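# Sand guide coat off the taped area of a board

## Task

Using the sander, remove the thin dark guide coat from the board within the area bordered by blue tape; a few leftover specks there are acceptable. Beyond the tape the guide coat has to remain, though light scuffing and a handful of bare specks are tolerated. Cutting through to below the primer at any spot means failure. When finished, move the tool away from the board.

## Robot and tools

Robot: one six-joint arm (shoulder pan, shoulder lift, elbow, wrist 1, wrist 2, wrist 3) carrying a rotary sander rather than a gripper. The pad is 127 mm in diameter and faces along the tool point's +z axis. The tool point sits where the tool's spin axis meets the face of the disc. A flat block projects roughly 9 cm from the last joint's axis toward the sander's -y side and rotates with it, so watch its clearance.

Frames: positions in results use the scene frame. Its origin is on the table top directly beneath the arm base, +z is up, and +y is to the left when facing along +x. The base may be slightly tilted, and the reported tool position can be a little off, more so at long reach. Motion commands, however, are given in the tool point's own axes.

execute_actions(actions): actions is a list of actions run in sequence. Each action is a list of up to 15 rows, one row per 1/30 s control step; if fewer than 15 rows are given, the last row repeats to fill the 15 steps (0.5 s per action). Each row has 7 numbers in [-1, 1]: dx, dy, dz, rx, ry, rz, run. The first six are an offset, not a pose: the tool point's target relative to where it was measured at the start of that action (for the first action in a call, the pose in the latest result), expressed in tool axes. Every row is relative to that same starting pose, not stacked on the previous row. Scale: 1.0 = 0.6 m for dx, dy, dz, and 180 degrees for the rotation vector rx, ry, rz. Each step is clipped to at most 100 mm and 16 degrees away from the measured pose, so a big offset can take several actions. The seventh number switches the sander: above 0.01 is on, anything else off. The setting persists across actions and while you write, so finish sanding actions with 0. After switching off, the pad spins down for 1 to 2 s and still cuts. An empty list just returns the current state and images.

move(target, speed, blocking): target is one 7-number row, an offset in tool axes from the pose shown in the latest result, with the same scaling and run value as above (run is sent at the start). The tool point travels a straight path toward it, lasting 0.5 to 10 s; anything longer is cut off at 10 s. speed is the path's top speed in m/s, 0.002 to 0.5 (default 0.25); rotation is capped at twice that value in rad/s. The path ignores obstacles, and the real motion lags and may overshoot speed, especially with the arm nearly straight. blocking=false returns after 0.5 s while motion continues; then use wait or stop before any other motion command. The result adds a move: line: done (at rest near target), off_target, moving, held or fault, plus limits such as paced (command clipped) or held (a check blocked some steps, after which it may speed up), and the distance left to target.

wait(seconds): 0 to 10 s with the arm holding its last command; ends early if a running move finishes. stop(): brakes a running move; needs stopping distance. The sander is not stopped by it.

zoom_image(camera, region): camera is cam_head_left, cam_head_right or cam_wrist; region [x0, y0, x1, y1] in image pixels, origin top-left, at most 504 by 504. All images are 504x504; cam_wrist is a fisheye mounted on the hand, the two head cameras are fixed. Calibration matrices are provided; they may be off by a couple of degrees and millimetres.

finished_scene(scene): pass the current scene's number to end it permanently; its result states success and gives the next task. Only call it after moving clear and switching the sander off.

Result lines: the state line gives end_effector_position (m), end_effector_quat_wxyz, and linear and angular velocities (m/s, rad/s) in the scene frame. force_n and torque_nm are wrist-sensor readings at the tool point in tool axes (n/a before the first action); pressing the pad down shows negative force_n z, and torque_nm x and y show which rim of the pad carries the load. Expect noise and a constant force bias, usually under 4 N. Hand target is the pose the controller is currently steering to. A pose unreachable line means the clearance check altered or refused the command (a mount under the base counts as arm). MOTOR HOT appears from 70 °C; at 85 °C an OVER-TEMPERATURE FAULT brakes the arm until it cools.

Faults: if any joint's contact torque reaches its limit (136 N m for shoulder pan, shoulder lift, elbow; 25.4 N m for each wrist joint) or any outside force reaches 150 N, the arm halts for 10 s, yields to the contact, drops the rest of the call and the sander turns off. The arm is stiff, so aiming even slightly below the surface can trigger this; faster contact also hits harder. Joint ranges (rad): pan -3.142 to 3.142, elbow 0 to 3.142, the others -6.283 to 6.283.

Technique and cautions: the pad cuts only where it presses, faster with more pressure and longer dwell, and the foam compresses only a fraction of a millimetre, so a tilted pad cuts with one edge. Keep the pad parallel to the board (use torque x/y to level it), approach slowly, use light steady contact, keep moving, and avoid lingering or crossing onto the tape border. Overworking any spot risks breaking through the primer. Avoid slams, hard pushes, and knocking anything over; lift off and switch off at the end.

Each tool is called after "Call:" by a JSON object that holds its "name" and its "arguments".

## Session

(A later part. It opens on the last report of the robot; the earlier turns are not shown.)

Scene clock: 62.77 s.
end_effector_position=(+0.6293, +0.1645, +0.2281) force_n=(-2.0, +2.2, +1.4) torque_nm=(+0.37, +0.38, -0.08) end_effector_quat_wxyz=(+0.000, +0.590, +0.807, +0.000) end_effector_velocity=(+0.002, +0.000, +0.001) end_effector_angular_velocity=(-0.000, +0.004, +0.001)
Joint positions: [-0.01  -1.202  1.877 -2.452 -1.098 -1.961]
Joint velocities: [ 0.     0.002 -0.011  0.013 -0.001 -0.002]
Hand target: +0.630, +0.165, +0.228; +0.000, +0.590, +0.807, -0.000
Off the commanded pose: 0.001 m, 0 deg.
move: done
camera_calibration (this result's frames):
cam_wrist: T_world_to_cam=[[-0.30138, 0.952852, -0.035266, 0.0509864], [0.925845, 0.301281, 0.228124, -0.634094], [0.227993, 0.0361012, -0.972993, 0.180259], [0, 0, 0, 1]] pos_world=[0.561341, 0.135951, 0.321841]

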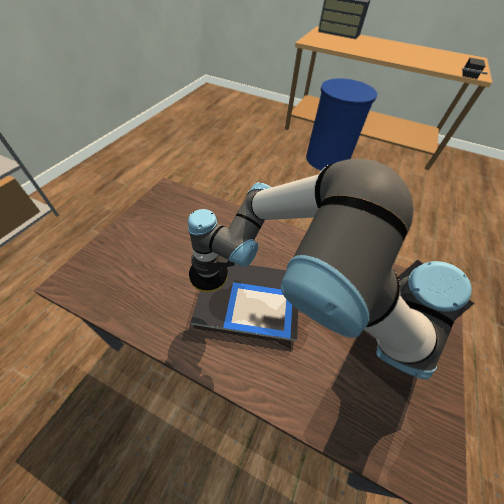

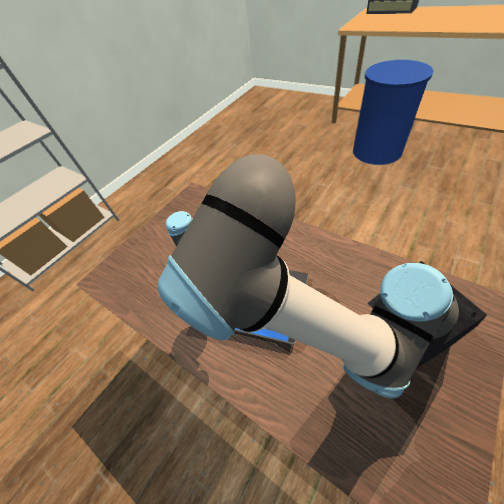

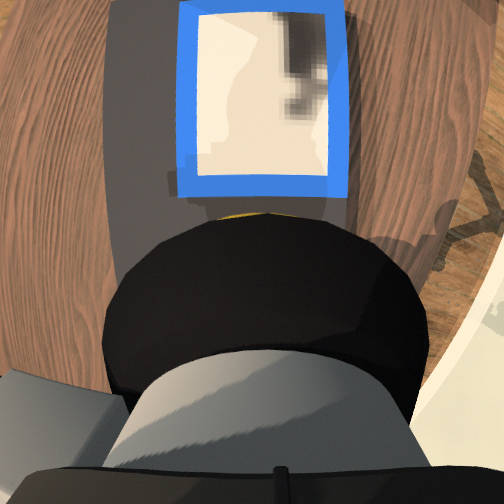

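Call:
{"name": "execute_actions", "arguments": {"actions": []}}

Call:
{"name": "zoom_image", "arguments": {"camera": "cam_wrist", "region": [150, 0, 380, 220]}}

Scene clock: 70.53 s.
end_effector_position=(+0.6296, +0.1645, +0.2282) force_n=(-2.3, +1.6, +0.3) torque_nm=(+0.23, +0.38, -0.14) end_effector_quat_wxyz=(+0.000, +0.590, +0.807, -0.000) end_effector_velocity=(+0.000, +0.000, -0.000) end_effector_angular_velocity=(-0.001, -0.001, +0.001)
Joint positions: [-0.01  -1.201  1.876 -2.45  -1.098 -1.962]
Joint velocities: [ 0.001 -0.    -0.    -0.001 -0.001  0.   ]
Hand target: +0.630, +0.165, +0.228; +0.000, +0.590, +0.807, -0.000
Off the commanded pose: 0.000 m, 0 deg.
camera_calibration (this result's frames):
cam_wrist: T_world_to_cam=[[-0.301412, 0.952847, -0.0351238, 0.0510457], [0.925949, 0.301296, 0.22768, -0.634356], [0.227527, 0.0361028, -0.973102, 0.180614], [0, 0, 0, 1]] pos_world=[0.561673, 0.13597, 0.321979]

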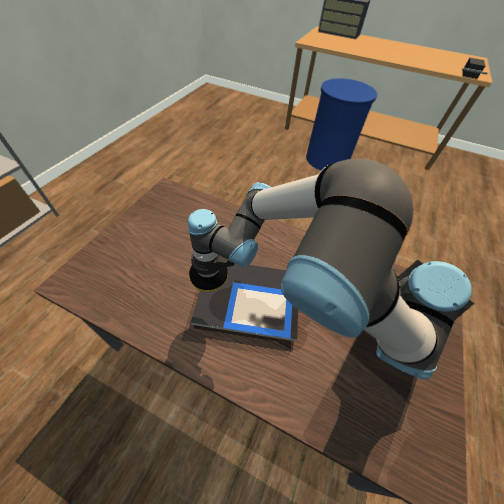

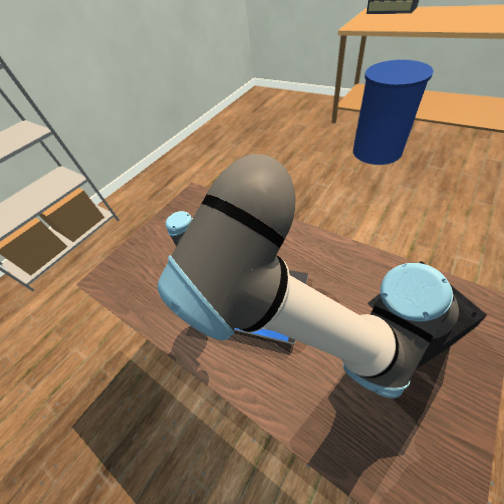

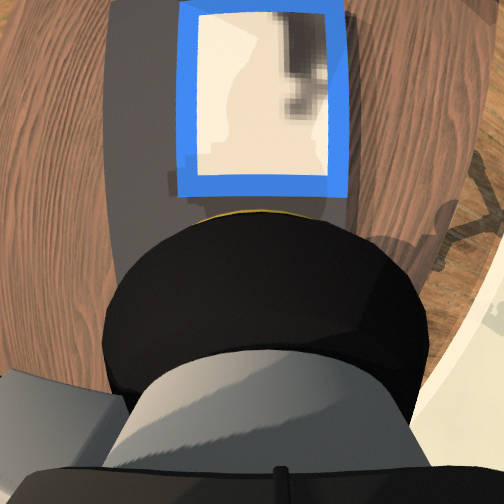

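Region (150, 0, 380, 220) of cam_wrist's 504x504 image, scaled by 2.191, with more detail than that image has; it fills the top 482 rows of this view, and the rest is white.

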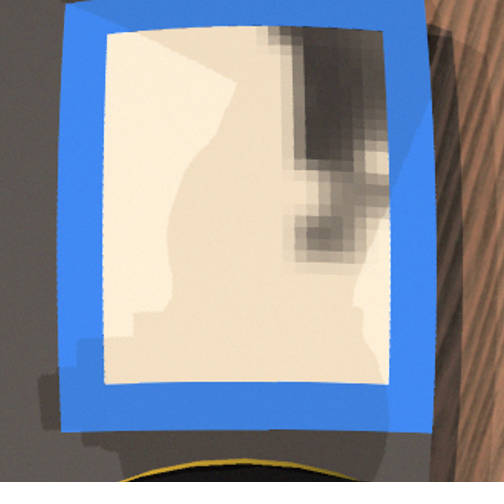

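Call:
{"name": "move", "arguments": {"target": [0.0757, -0.4125, 0.3053, 0.00012, 0.00024, 0, 0], "speed": 0.3}}

Scene clock: 86.70 s.
end_effector_position=(+0.3804, +0.1324, +0.0452) force_n=(-1.0, +0.9, -1.5) torque_nm=(+0.17, +0.15, -0.18) end_effector_quat_wxyz=(-0.001, +0.590, +0.807, -0.000) end_effector_velocity=(-0.001, +0.000, -0.002) end_effector_angular_velocity=(+0.001, -0.006, +0.000)
Joint positions: [ 0.091 -0.802  2.428 -3.449 -1.121 -1.853]
Joint velocities: [ 0.003  0.012  0.001 -0.021  0.     0.005]
Hand target: +0.380, +0.132, +0.045; -0.000, +0.590, +0.807, -0.000
Off the commanded pose: 0.000 m, 0 deg.
move: done
camera_calibration (this result's frames):
cam_wrist: T_world_to_cam=[[-0.301534, 0.95284, -0.0342617, 0.000128752], [0.926274, 0.301267, 0.226393, -0.352242], [0.226038, 0.0365293, -0.973433, 0.0609123], [0, 0, 0, 1]] pos_world=[0.312543, 0.103771, 0.139044]

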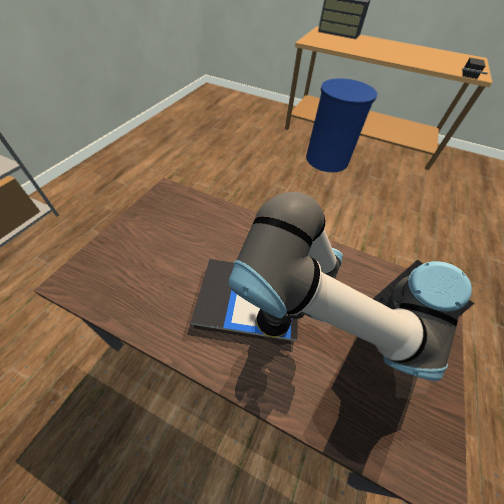

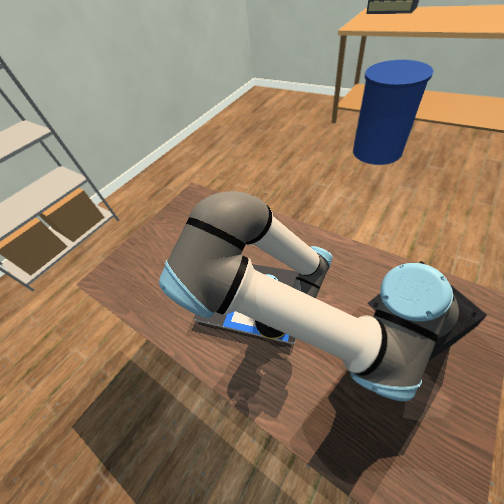

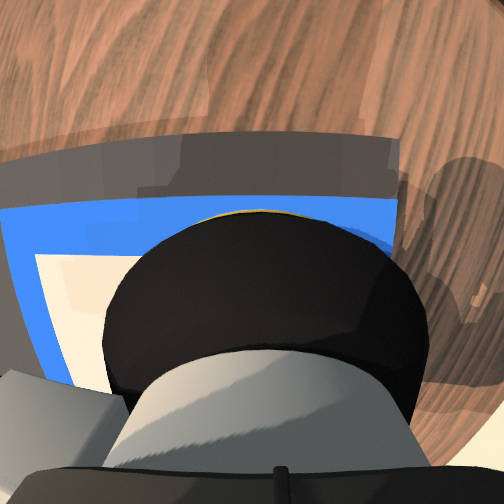

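Call:
{"name": "execute_actions", "arguments": {"actions": []}}

Scene clock: 87.13 s.
end_effector_position=(+0.3802, +0.1323, +0.0449) force_n=(-2.4, +3.3, -0.2) torque_nm=(+0.35, +0.31, -0.12) end_effector_quat_wxyz=(-0.000, +0.590, +0.807, -0.000) end_effector_velocity=(+0.000, -0.000, +0.000) end_effector_angular_velocity=(-0.001, -0.000, -0.001)
Joint positions: [ 0.091 -0.801  2.428 -3.451 -1.121 -1.853]
Joint velocities: [-0.     0.     0.    -0.001 -0.001  0.001]
Hand target: +0.380, +0.132, +0.045; -0.000, +0.590, +0.807, -0.000
Off the commanded pose: 0.000 m, 0 deg.
camera_calibration (this result's frames):
cam_wrist: T_world_to_cam=[[-0.301478, 0.95285, -0.0344665, 0.000116391], [0.926121, 0.301234, 0.227064, -0.352021], [0.22674, 0.0365345, -0.97327, 0.060428], [0, 0, 0, 1]] pos_world=[0.312348, 0.103722, 0.138748]

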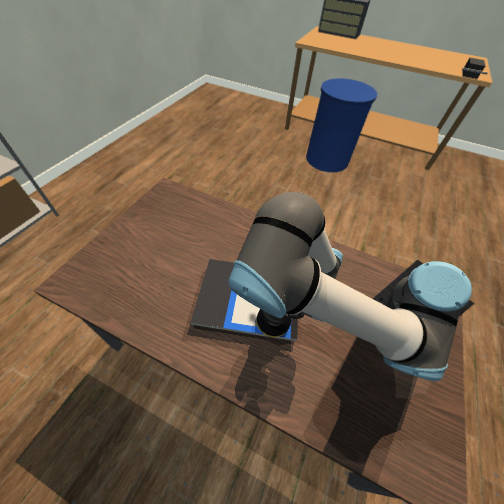

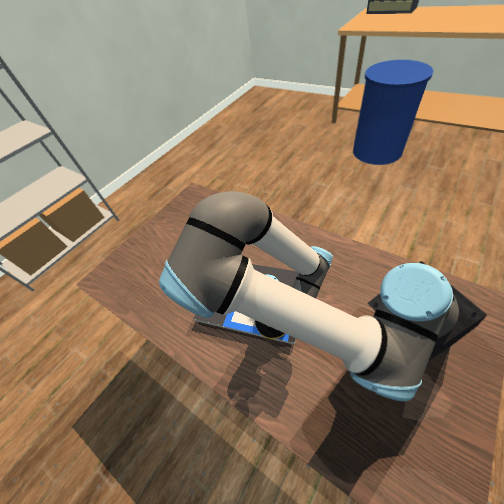

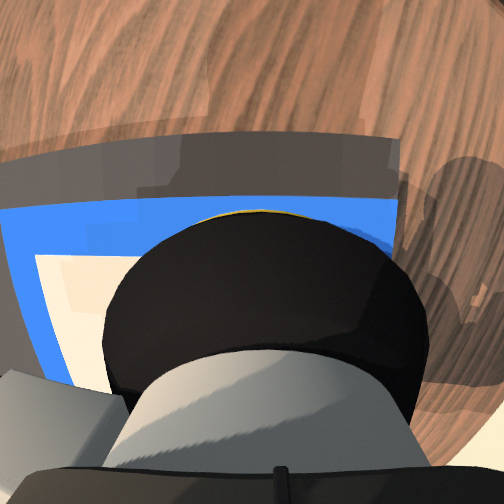

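Call:
{"name": "execute_actions", "arguments": {"actions": [[[0,0,0.0008,0,0,0,1],[0,0,0.0015,0,0,0,1],[0,0,0.0021,0,0,0,1],[0,0,0.0026,0,0,0,1],[0,0,0.003,0,0,0,1],[0,0,0.0033,0,0,0,1],[0,0,0.0036,0,0,0,1],[0,0,0.0038,0,0,0,1],[0,0,0.004,0,0,0,1],[0,0,0.0042,0,0,0,1],[0,0,0.0044,0,0,0,1],[0,0,0.00455,0,0,0,1],[0,0,0.0047,0,0,0,1],[0,0,0.0048,0,0,0,1],[0,0,0.00485,0,0,0,1]]]}}

Call:
{"name": "wait", "arguments": {"seconds": 1.7}}

Call:
{"name": "move", "arguments": {"target": [0, 0.0633, 0, 0.0006, 0, 0, 1], "speed": 0.06}}

Call:
{"name": "wait", "arguments": {"seconds": 0.5}}

Call:
{"name": "move", "arguments": {"target": [-0.074, 0.349, -0.31, -0.0006, 0, 0, 0], "speed": 0.3}}

Call:
{"name": "zoom_image", "arguments": {"camera": "cam_wrist", "region": [150, 0, 380, 220]}}

Scene clock: 92.40 s.
end_effector_position=(+0.3803, +0.1323, +0.0425) force_n=(-0.7, +3.5, -21.1) torque_nm=(+0.30, +0.14, -0.11) end_effector_quat_wxyz=(-0.000, +0.590, +0.807, -0.000) end_effector_velocity=(+0.001, +0.000, -0.003) end_effector_angular_velocity=(-0.000, -0.002, +0.002)
Joint positions: [ 0.094 -0.793  2.424 -3.456 -1.122 -1.85 ]
Joint velocities: [ 0.004  0.01  -0.006 -0.009 -0.001  0.004]
Hand target: +0.380, +0.132, +0.042; -0.000, +0.590, +0.807, -0.000
Off the commanded pose: 0.000 m, 0 deg.
camera_calibration (this result's frames):
cam_wrist: T_world_to_cam=[[-0.301514, 0.952837, -0.0345169, 0.0000613481], [0.926079, 0.301276, 0.22718, -0.351497], [0.226864, 0.0365324, -0.973241, 0.0580051], [0, 0, 0, 1]] pos_world=[0.312373, 0.10372, 0.136308]

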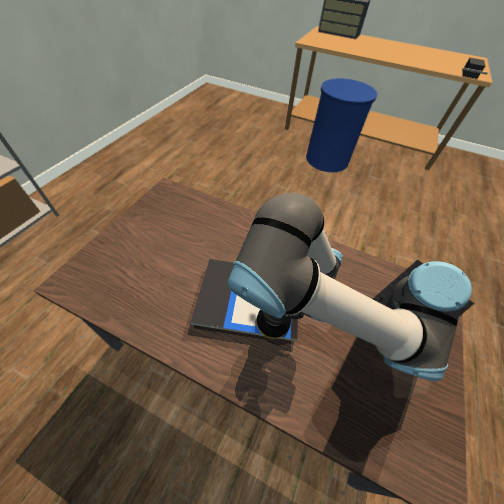

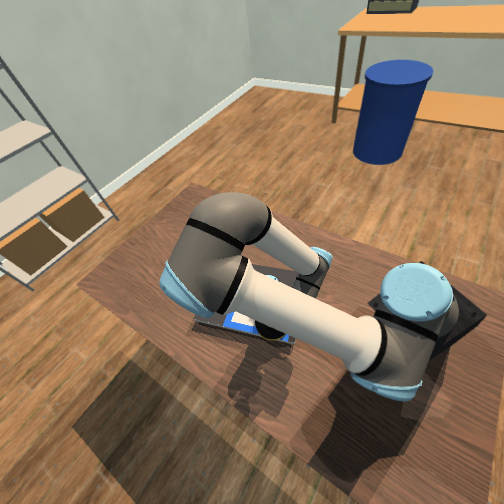

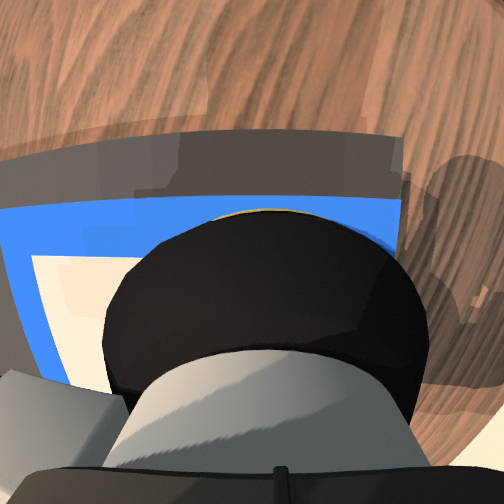

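Scene clock: 94.10 s.
end_effector_position=(+0.3802, +0.1323, +0.0420) force_n=(-4.6, +0.6, -46.0) torque_nm=(+0.34, +0.80, -0.33) end_effector_quat_wxyz=(-0.000, +0.590, +0.807, -0.000) end_effector_velocity=(-0.000, +0.000, -0.000) end_effector_angular_velocity=(-0.000, +0.000, -0.000)
Joint positions: [ 0.094 -0.792  2.423 -3.457 -1.122 -1.849]
Joint velocities: [ 0.001 -0.     0.    -0.    -0.     0.001]
Hand target: +0.380, +0.132, +0.042; -0.000, +0.590, +0.807, -0.000
Off the commanded pose: 0.000 m, 0 deg.
wait: 1.70 s; no rest ("run" is on)
camera_calibration (this result's frames):
cam_wrist: T_world_to_cam=[[-0.301485, 0.952848, -0.0344583, 0.0000219821], [0.926121, 0.301239, 0.227059, -0.351364], [0.226733, 0.0365423, -0.973271, 0.0576002], [0, 0, 0, 1]] pos_world=[0.312353, 0.103719, 0.135842]

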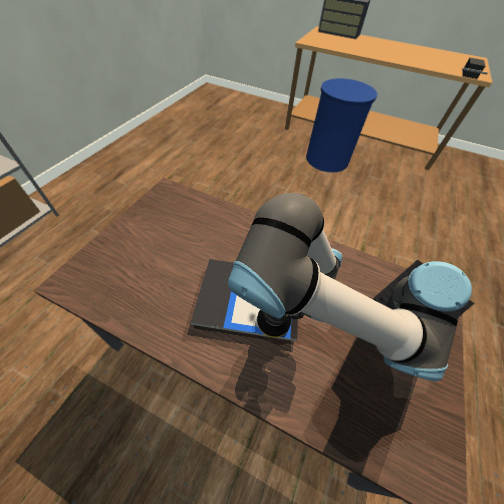

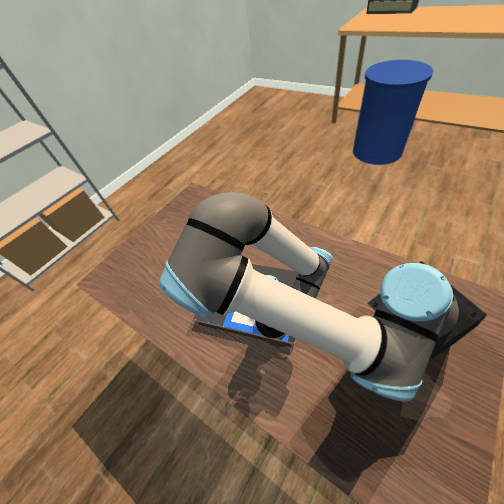

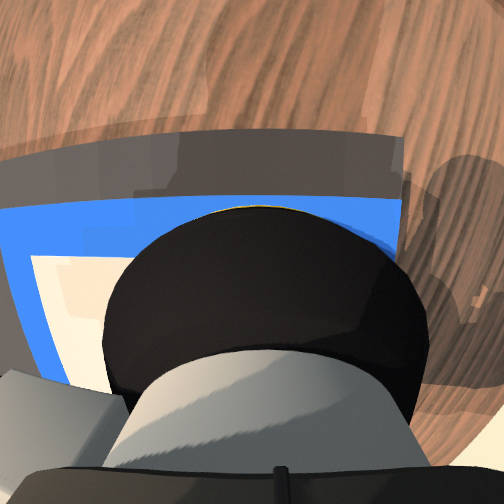

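Scene clock: 95.17 s.
end_effector_position=(+0.4161, +0.1437, +0.0421) force_n=(+0.5, +2.4, -45.3) torque_nm=(+0.94, -0.12, -0.34) end_effector_quat_wxyz=(-0.001, +0.590, +0.807, -0.001) end_effector_velocity=(+0.003, +0.000, -0.000) end_effector_angular_velocity=(-0.002, -0.000, -0.000)
Joint positions: [ 0.117 -0.835  2.336 -3.336 -1.128 -1.825]
Joint velocities: [ 0.001 -0.002 -0.007  0.009 -0.003  0.001]
Hand target: +0.416, +0.144, +0.042; -0.001, +0.590, +0.807, -0.001
Off the commanded pose: 0.000 m, 0 deg.
move: done
camera_calibration (this result's frames):
cam_wrist: T_world_to_cam=[[-0.301567, 0.952819, -0.0345441, 0.0000015675], [0.926489, 0.301403, 0.22533, -0.388151], [0.22511, 0.0359473, -0.97367, 0.0498464], [0, 0, 0, 1]] pos_world=[0.348397, 0.115196, 0.135996]

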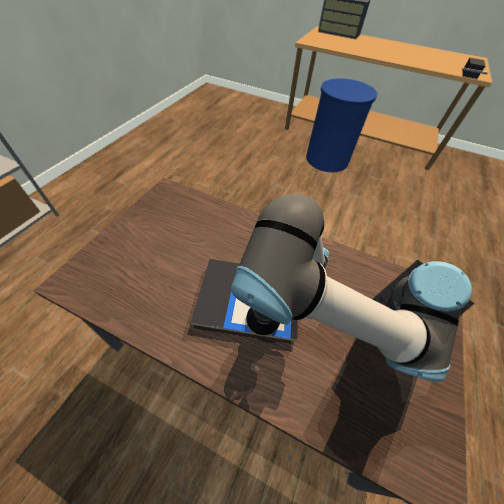

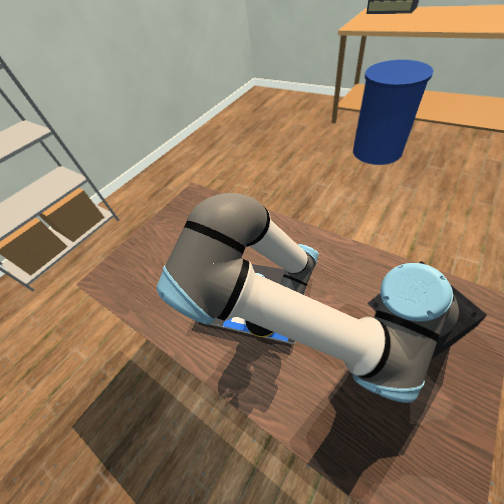

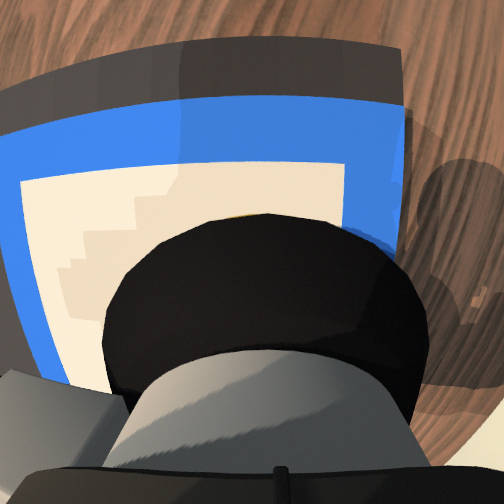

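Scene clock: 95.67 s.
end_effector_position=(+0.4164, +0.1438, +0.0420) force_n=(-3.4, +0.8, -42.0) torque_nm=(-0.14, +0.80, -0.30) end_effector_quat_wxyz=(-0.001, +0.590, +0.807, -0.001) end_effector_velocity=(+0.000, +0.000, +0.000) end_effector_angular_velocity=(+0.001, -0.001, +0.001)
Joint positions: [ 0.118 -0.835  2.335 -3.335 -1.128 -1.825]
Joint velocities: [ 0.    -0.     0.    -0.001  0.001 -0.001]
Hand target: +0.416, +0.144, +0.042; -0.001, +0.590, +0.807, -0.001
Off the commanded pose: 0.000 m, 0 deg.
wait: 0.50 s; no rest ("run" is on)
camera_calibration (this result's frames):
cam_wrist: T_world_to_cam=[[-0.30155, 0.952826, -0.0345119, -0.000007902], [0.926533, 0.301385, 0.225174, -0.388434], [0.224953, 0.035925, -0.973707, 0.0498196], [0, 0, 0, 1]] pos_world=[0.348687, 0.115286, 0.135975]

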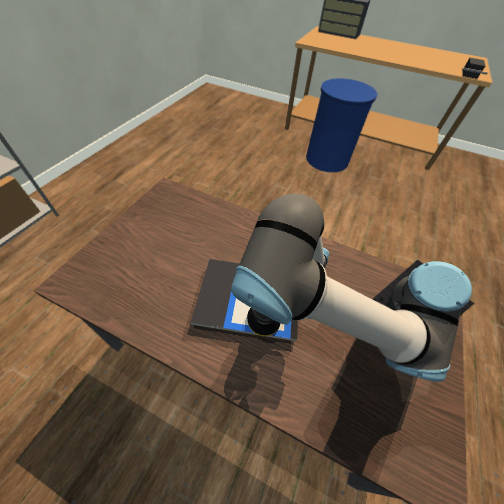

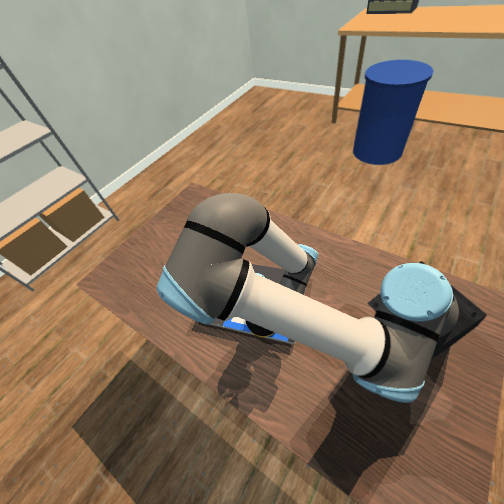

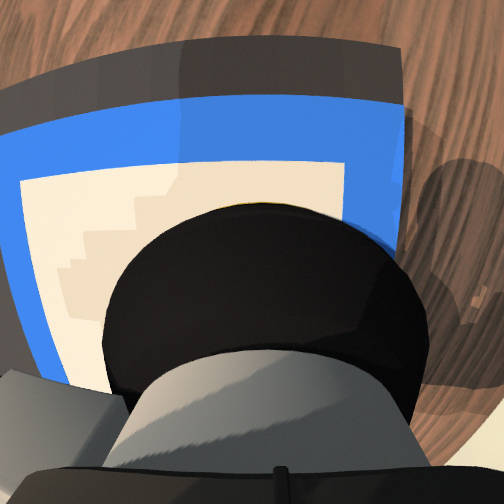

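Scene clock: 97.30 s.
end_effector_position=(+0.6294, +0.1655, +0.2275) force_n=(-1.2, +1.8, -0.5) torque_nm=(+0.25, +0.35, -0.07) end_effector_quat_wxyz=(-0.000, +0.590, +0.807, +0.000) end_effector_velocity=(+0.002, -0.000, +0.001) end_effector_angular_velocity=(-0.002, +0.004, +0.001)
Joint positions: [-0.008 -1.201  1.876 -2.452 -1.098 -1.96 ]
Joint velocities: [-0.     0.002 -0.01   0.013 -0.003 -0.003]
Hand target: +0.630, +0.165, +0.228; -0.000, +0.590, +0.807, +0.000
Off the commanded pose: 0.001 m, 0 deg.
move: done
camera_calibration (this result's frames):
cam_wrist: T_world_to_cam=[[-0.301401, 0.952876, -0.0344188, 0.0498651], [0.925984, 0.301122, 0.227772, -0.634268], [0.227402, 0.0367793, -0.973106, 0.179883], [0, 0, 0, 1]] pos_world=[0.561446, 0.136861, 0.32123]

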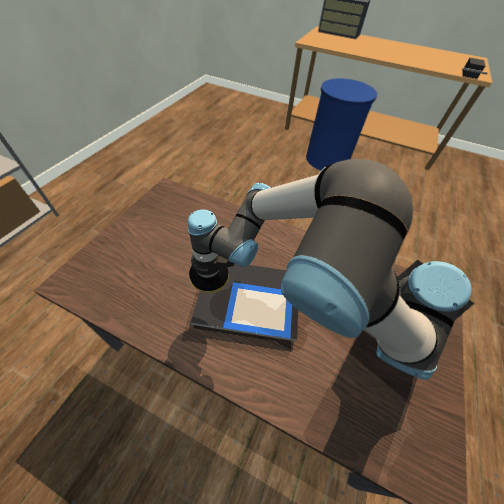

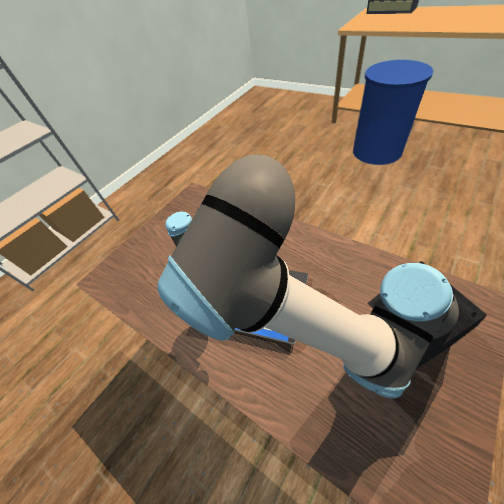

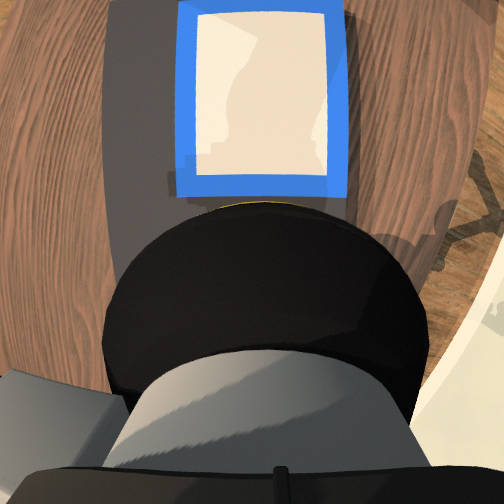

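Region (150, 0, 380, 220) of cam_wrist's 504x504 image, scaled by 2.191, with more detail than that image has; it fills the top 482 rows of this view, and the rest is white.

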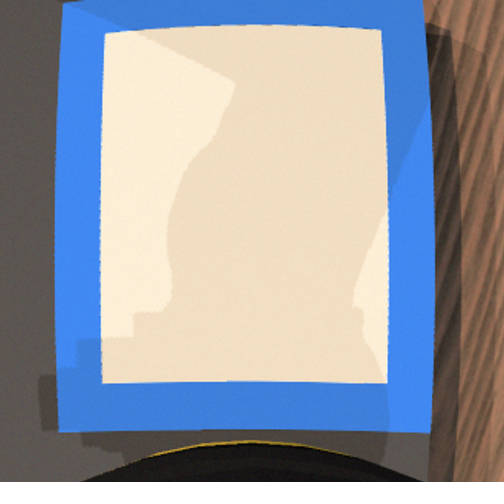

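Call:
{"name": "move", "arguments": {"target": [0, 0, -0.09, 0, 0, 0, 0], "speed": 0.2}}

Call:
{"name": "finished_scene", "arguments": {"scene": 2}}

Scene clock: 100.10 s.
end_effector_position=(+0.6294, +0.1655, +0.2811) force_n=(+0.3, +4.2, +1.8) torque_nm=(+0.58, +0.00, -0.20) end_effector_quat_wxyz=(-0.000, +0.590, +0.807, +0.000) end_effector_velocity=(+0.000, -0.000, +0.003) end_effector_angular_velocity=(+0.001, -0.001, -0.000)
Joint positions: [-0.052 -1.302  1.866 -2.318 -1.089 -2.009]
Joint velocities: [-0.004 -0.005 -0.001  0.007  0.002 -0.003]
Hand target: +0.629, +0.166, +0.281; -0.000, +0.590, +0.807, +0.000
Off the commanded pose: 0.000 m, 0 deg.
move: done
camera_calibration (this result's frames):
cam_wrist: T_world_to_cam=[[-0.301358, 0.95289, -0.034413, 0.0516109], [0.925961, 0.301073, 0.227929, -0.64651], [0.227552, 0.0368232, -0.973069, 0.231986], [0, 0, 0, 1]] pos_world=[0.561407, 0.136925, 0.374873]

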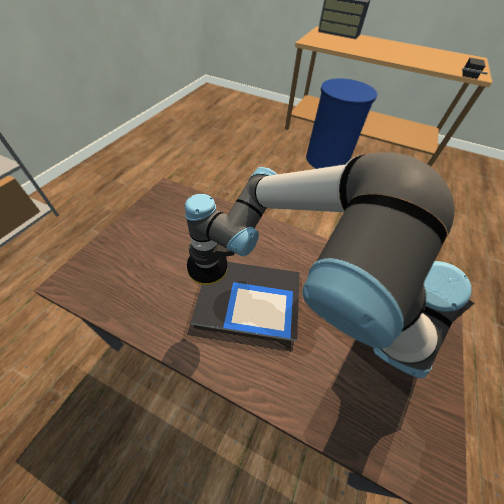

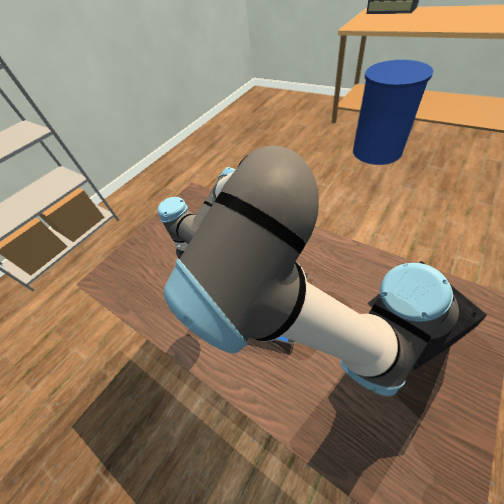

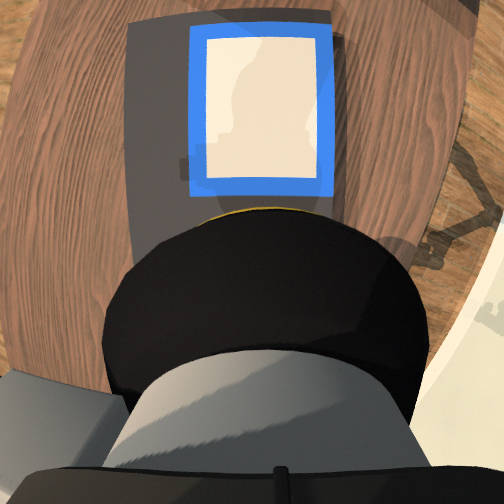

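The scene is finished: the task was done.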